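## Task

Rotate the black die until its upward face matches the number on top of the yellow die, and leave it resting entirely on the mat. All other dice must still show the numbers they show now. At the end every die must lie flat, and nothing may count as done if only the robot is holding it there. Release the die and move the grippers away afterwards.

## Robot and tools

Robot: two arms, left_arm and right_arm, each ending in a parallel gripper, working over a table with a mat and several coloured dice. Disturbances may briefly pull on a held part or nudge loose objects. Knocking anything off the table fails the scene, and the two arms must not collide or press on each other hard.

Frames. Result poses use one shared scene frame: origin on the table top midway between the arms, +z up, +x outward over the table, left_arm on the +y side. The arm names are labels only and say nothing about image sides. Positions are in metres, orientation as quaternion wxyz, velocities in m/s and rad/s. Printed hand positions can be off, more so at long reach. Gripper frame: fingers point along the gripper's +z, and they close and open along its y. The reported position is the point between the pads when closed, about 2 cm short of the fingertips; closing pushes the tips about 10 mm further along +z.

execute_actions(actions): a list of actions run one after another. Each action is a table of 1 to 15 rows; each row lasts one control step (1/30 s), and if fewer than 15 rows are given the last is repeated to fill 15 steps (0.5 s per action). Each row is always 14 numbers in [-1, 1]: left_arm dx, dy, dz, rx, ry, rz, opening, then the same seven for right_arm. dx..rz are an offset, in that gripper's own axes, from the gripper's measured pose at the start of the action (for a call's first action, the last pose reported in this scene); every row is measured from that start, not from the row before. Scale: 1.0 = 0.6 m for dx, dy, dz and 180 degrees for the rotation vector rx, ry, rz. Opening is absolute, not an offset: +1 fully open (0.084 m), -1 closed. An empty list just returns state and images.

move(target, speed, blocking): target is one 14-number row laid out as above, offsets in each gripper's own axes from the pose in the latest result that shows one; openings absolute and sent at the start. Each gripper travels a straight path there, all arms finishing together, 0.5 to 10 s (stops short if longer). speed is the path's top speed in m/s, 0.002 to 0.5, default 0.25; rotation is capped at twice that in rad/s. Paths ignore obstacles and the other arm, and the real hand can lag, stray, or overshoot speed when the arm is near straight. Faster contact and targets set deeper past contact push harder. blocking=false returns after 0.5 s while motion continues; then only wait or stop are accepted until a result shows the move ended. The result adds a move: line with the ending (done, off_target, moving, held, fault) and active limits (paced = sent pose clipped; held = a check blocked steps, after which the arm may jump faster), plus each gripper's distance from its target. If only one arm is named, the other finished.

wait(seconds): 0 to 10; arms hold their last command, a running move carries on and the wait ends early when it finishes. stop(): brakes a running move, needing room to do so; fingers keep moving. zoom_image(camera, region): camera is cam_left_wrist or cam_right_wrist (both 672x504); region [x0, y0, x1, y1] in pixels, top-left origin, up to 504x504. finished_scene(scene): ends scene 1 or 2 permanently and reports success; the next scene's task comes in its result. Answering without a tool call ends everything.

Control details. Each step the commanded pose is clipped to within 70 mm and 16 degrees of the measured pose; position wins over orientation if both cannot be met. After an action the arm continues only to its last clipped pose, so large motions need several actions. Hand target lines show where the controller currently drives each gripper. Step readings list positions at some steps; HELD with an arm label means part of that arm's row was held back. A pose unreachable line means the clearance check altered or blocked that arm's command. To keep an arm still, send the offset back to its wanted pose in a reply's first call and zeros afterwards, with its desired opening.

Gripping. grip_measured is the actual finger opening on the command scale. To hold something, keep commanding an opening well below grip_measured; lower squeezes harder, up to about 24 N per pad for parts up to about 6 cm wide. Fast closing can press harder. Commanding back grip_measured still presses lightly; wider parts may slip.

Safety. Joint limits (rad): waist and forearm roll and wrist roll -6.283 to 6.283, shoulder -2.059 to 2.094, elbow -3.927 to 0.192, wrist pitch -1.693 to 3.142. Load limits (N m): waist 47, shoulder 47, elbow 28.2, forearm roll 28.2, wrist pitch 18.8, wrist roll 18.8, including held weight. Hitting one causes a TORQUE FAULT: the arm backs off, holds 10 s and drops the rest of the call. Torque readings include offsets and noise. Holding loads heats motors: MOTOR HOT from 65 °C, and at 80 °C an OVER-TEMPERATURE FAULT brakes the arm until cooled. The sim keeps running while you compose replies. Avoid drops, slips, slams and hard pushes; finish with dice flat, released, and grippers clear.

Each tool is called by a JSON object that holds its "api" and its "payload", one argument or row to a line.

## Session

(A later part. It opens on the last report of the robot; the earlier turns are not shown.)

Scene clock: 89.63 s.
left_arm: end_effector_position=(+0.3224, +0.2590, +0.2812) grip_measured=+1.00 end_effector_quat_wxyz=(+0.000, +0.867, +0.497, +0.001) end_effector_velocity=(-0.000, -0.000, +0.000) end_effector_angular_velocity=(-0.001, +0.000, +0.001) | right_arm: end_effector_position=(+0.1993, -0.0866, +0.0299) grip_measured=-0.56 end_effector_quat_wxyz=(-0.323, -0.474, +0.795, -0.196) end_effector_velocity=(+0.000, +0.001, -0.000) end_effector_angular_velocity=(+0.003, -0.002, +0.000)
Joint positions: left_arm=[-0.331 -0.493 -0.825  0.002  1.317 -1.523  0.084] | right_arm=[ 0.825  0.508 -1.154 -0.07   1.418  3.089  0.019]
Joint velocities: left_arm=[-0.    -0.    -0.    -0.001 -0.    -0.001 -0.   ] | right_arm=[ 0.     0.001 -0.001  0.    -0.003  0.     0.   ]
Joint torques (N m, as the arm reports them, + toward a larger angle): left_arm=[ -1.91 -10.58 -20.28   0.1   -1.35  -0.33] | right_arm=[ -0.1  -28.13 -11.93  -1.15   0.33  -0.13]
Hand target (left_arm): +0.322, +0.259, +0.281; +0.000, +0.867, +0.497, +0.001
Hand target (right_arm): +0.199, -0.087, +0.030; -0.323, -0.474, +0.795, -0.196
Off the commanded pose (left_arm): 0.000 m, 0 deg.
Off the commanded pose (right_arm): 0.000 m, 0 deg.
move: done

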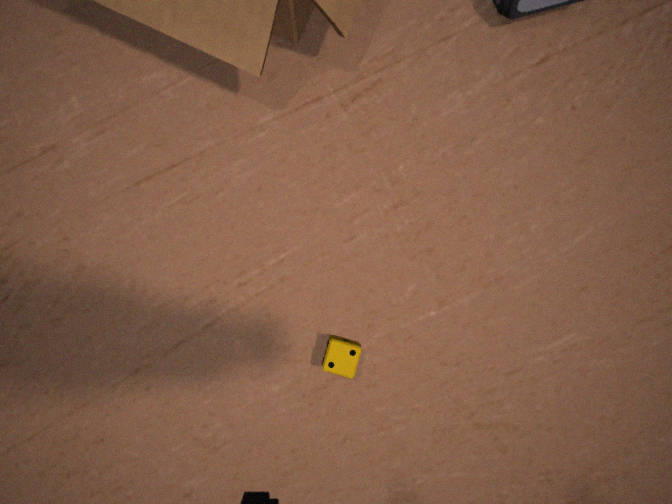

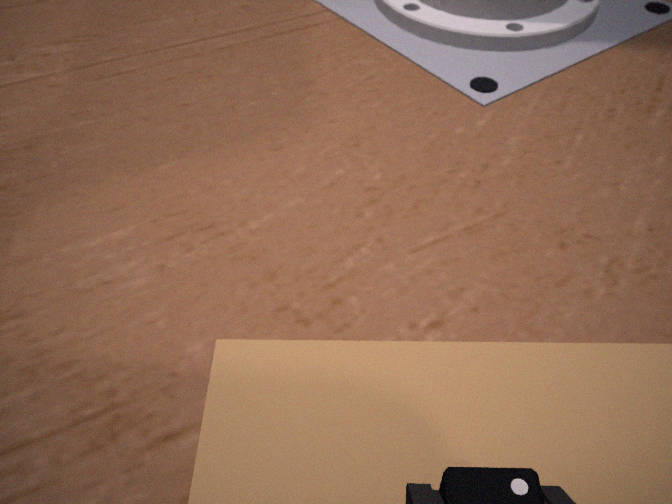

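{"api": "move", "payload": {
  "target": [0,0,0,0,0,0,1,-0.006,0,0.006,0,0,0,-0.8],
  "speed": 0.02
}}

{"api": "move", "payload": {
  "target": [0,0,0,0,0,0,1,0,0,0,0,0,0,0.6]
}}

{"api": "move", "payload": {
  "target": [0,0,0,0,0,0,1,0.1,0,-0.2,0,-0.2,0,1]
}}

Scene clock: 92.43 s.
left_arm: end_effector_position=(+0.3224, +0.2590, +0.2812) grip_measured=+1.00 end_effector_quat_wxyz=(+0.000, +0.867, +0.497, +0.001) end_effector_velocity=(+0.000, +0.001, -0.000) end_effector_angular_velocity=(+0.002, -0.000, -0.000) | right_arm: end_effector_position=(+0.1993, -0.0867, +0.0274) grip_measured=-0.56 end_effector_quat_wxyz=(-0.324, -0.474, +0.795, -0.196) end_effector_velocity=(-0.001, -0.001, -0.001) end_effector_angular_velocity=(-0.007, +0.004, +0.001)
Joint positions: left_arm=[-0.331 -0.493 -0.825  0.002  1.317 -1.523  0.084] | right_arm=[ 0.825  0.516 -1.157 -0.07   1.417  3.089  0.02 ]
Joint velocities: left_arm=[ 0.001  0.001  0.     0.002  0.     0.    -0.   ] | right_arm=[ 0.002  0.006 -0.002  0.     0.003  0.001  0.   ]
Joint torques (N m, as the arm reports them, + toward a larger angle): left_arm=[ -1.71 -10.64 -20.3    0.12  -1.37  -0.3 ] | right_arm=[-0.75 -7.8  -5.04 -1.16 -8.03 -0.15]
Hand target (left_arm): +0.322, +0.259, +0.281; +0.000, +0.867, +0.497, +0.001
Hand target (right_arm): +0.199, -0.087, +0.025; -0.323, -0.474, +0.795, -0.196
Off the commanded pose (left_arm): 0.000 m, 0 deg.
Off the commanded pose (right_arm): 0.003 m, 0 deg.
move: done

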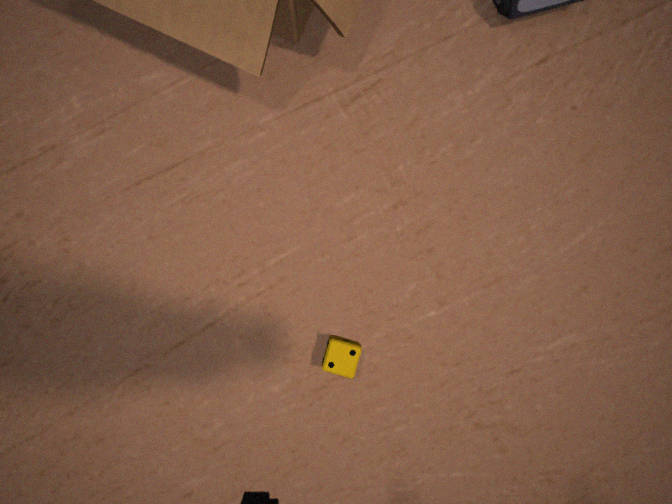

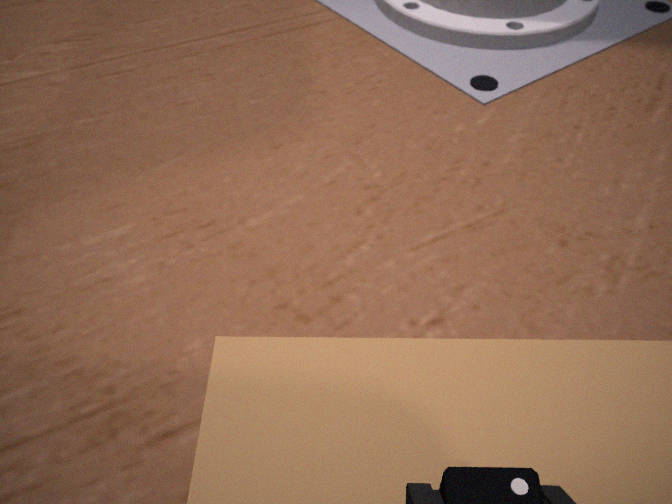

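Scene clock: 92.93 s.
left_arm: end_effector_position=(+0.3224, +0.2590, +0.2812) grip_measured=+1.00 end_effector_quat_wxyz=(+0.000, +0.867, +0.497, +0.001) end_effector_velocity=(+0.000, +0.000, +0.000) end_effector_angular_velocity=(-0.000, -0.000, +0.001) | right_arm: end_effector_position=(+0.1985, -0.0878, +0.0255) grip_measured=+0.60 end_effector_quat_wxyz=(-0.326, -0.473, +0.794, -0.197) end_effector_velocity=(+0.006, +0.009, +0.004) end_effector_angular_velocity=(+0.025, -0.017, +0.001)
Joint positions: left_arm=[-0.331 -0.493 -0.825  0.002  1.317 -1.523  0.084] | right_arm=[ 0.825  0.52  -1.155 -0.07   1.414  3.089  0.069]
Joint velocities: left_arm=[ 0. -0.  0.  0. -0. -0. -0.] | right_arm=[-0.    -0.007 -0.015 -0.001 -0.008  0.    -0.   ]
Joint torques (N m, as the arm reports them, + toward a larger angle): left_arm=[ -1.86 -10.7  -20.29   0.2   -1.4   -0.3 ] | right_arm=[ -0.18 -28.42 -11.88  -1.33   0.3    0.21]
Hand target (left_arm): +0.322, +0.259, +0.281; +0.000, +0.867, +0.497, +0.001
Hand target (right_arm): +0.199, -0.087, +0.027; -0.324, -0.474, +0.795, -0.196
Off the commanded pose (left_arm): 0.000 m, 0 deg.
Off the commanded pose (right_arm): 0.002 m, 0 deg.
move: done

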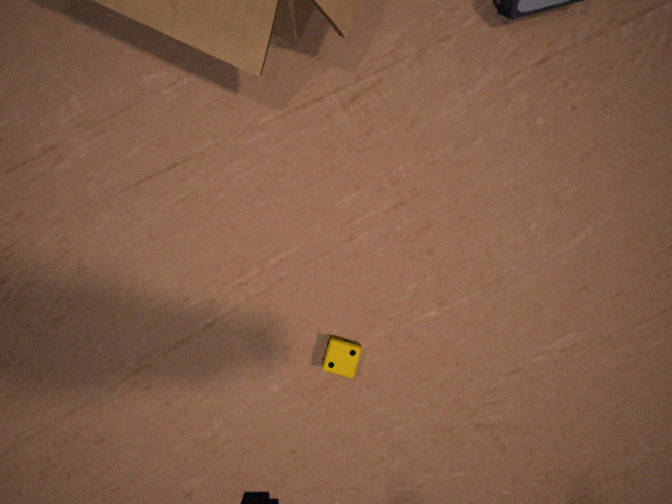

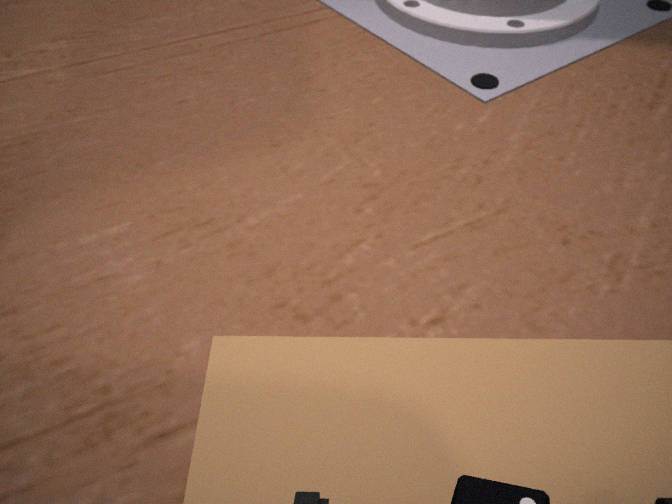

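Scene clock: 94.53 s.
left_arm: end_effector_position=(+0.3224, +0.2590, +0.2812) grip_measured=+1.00 end_effector_quat_wxyz=(+0.000, +0.867, +0.497, +0.001) end_effector_velocity=(+0.000, +0.000, -0.000) end_effector_angular_velocity=(+0.001, +0.000, +0.002) | right_arm: end_effector_position=(+0.2178, -0.0513, +0.1523) grip_measured=+1.00 end_effector_quat_wxyz=(-0.065, -0.511, +0.856, -0.041) end_effector_velocity=(-0.000, -0.000, -0.001) end_effector_angular_velocity=(-0.000, +0.001, +0.001)
Joint positions: left_arm=[-0.331 -0.493 -0.825  0.002  1.317 -1.523  0.084] | right_arm=[ 0.804 -0.133 -0.793 -0.024  1.08   3.041  0.084]
Joint velocities: left_arm=[-0.     0.     0.     0.001 -0.    -0.002  0.   ] | right_arm=[-0.     0.     0.002  0.    -0.002 -0.001  0.   ]
Joint torques (N m, as the arm reports them, + toward a larger angle): left_arm=[ -1.75 -10.71 -20.29   0.03  -1.38  -0.36] | right_arm=[ -0.24 -19.1  -16.07  -0.82  -1.51   0.04]
Hand target (left_arm): +0.322, +0.259, +0.281; +0.000, +0.867, +0.497, +0.001
Hand target (right_arm): +0.218, -0.051, +0.153; -0.064, -0.511, +0.856, -0.041
Off the commanded pose (left_arm): 0.000 m, 0 deg.
Off the commanded pose (right_arm): 0.001 m, 0 deg.
move: done

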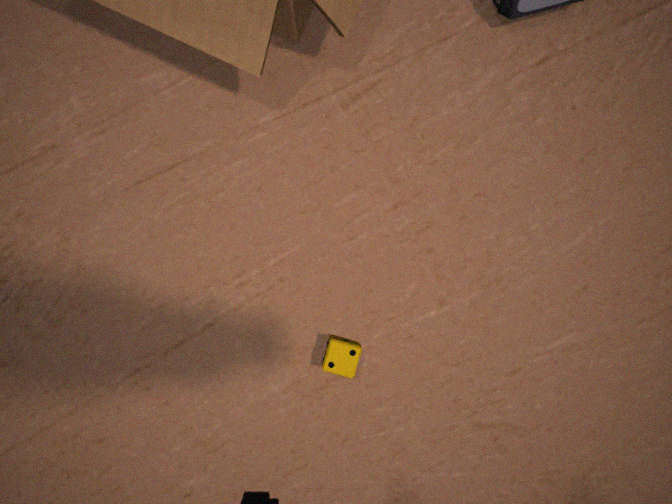

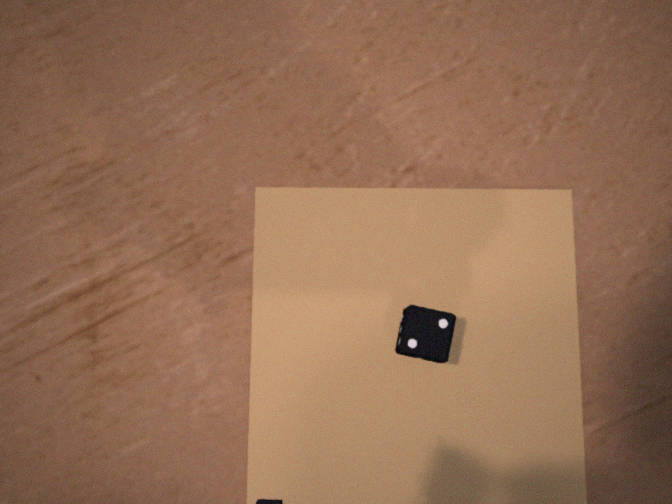

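Done.

{"api": "finished_scene", "payload": {
  "scene": 1
}}

The scene is finished: the task was done.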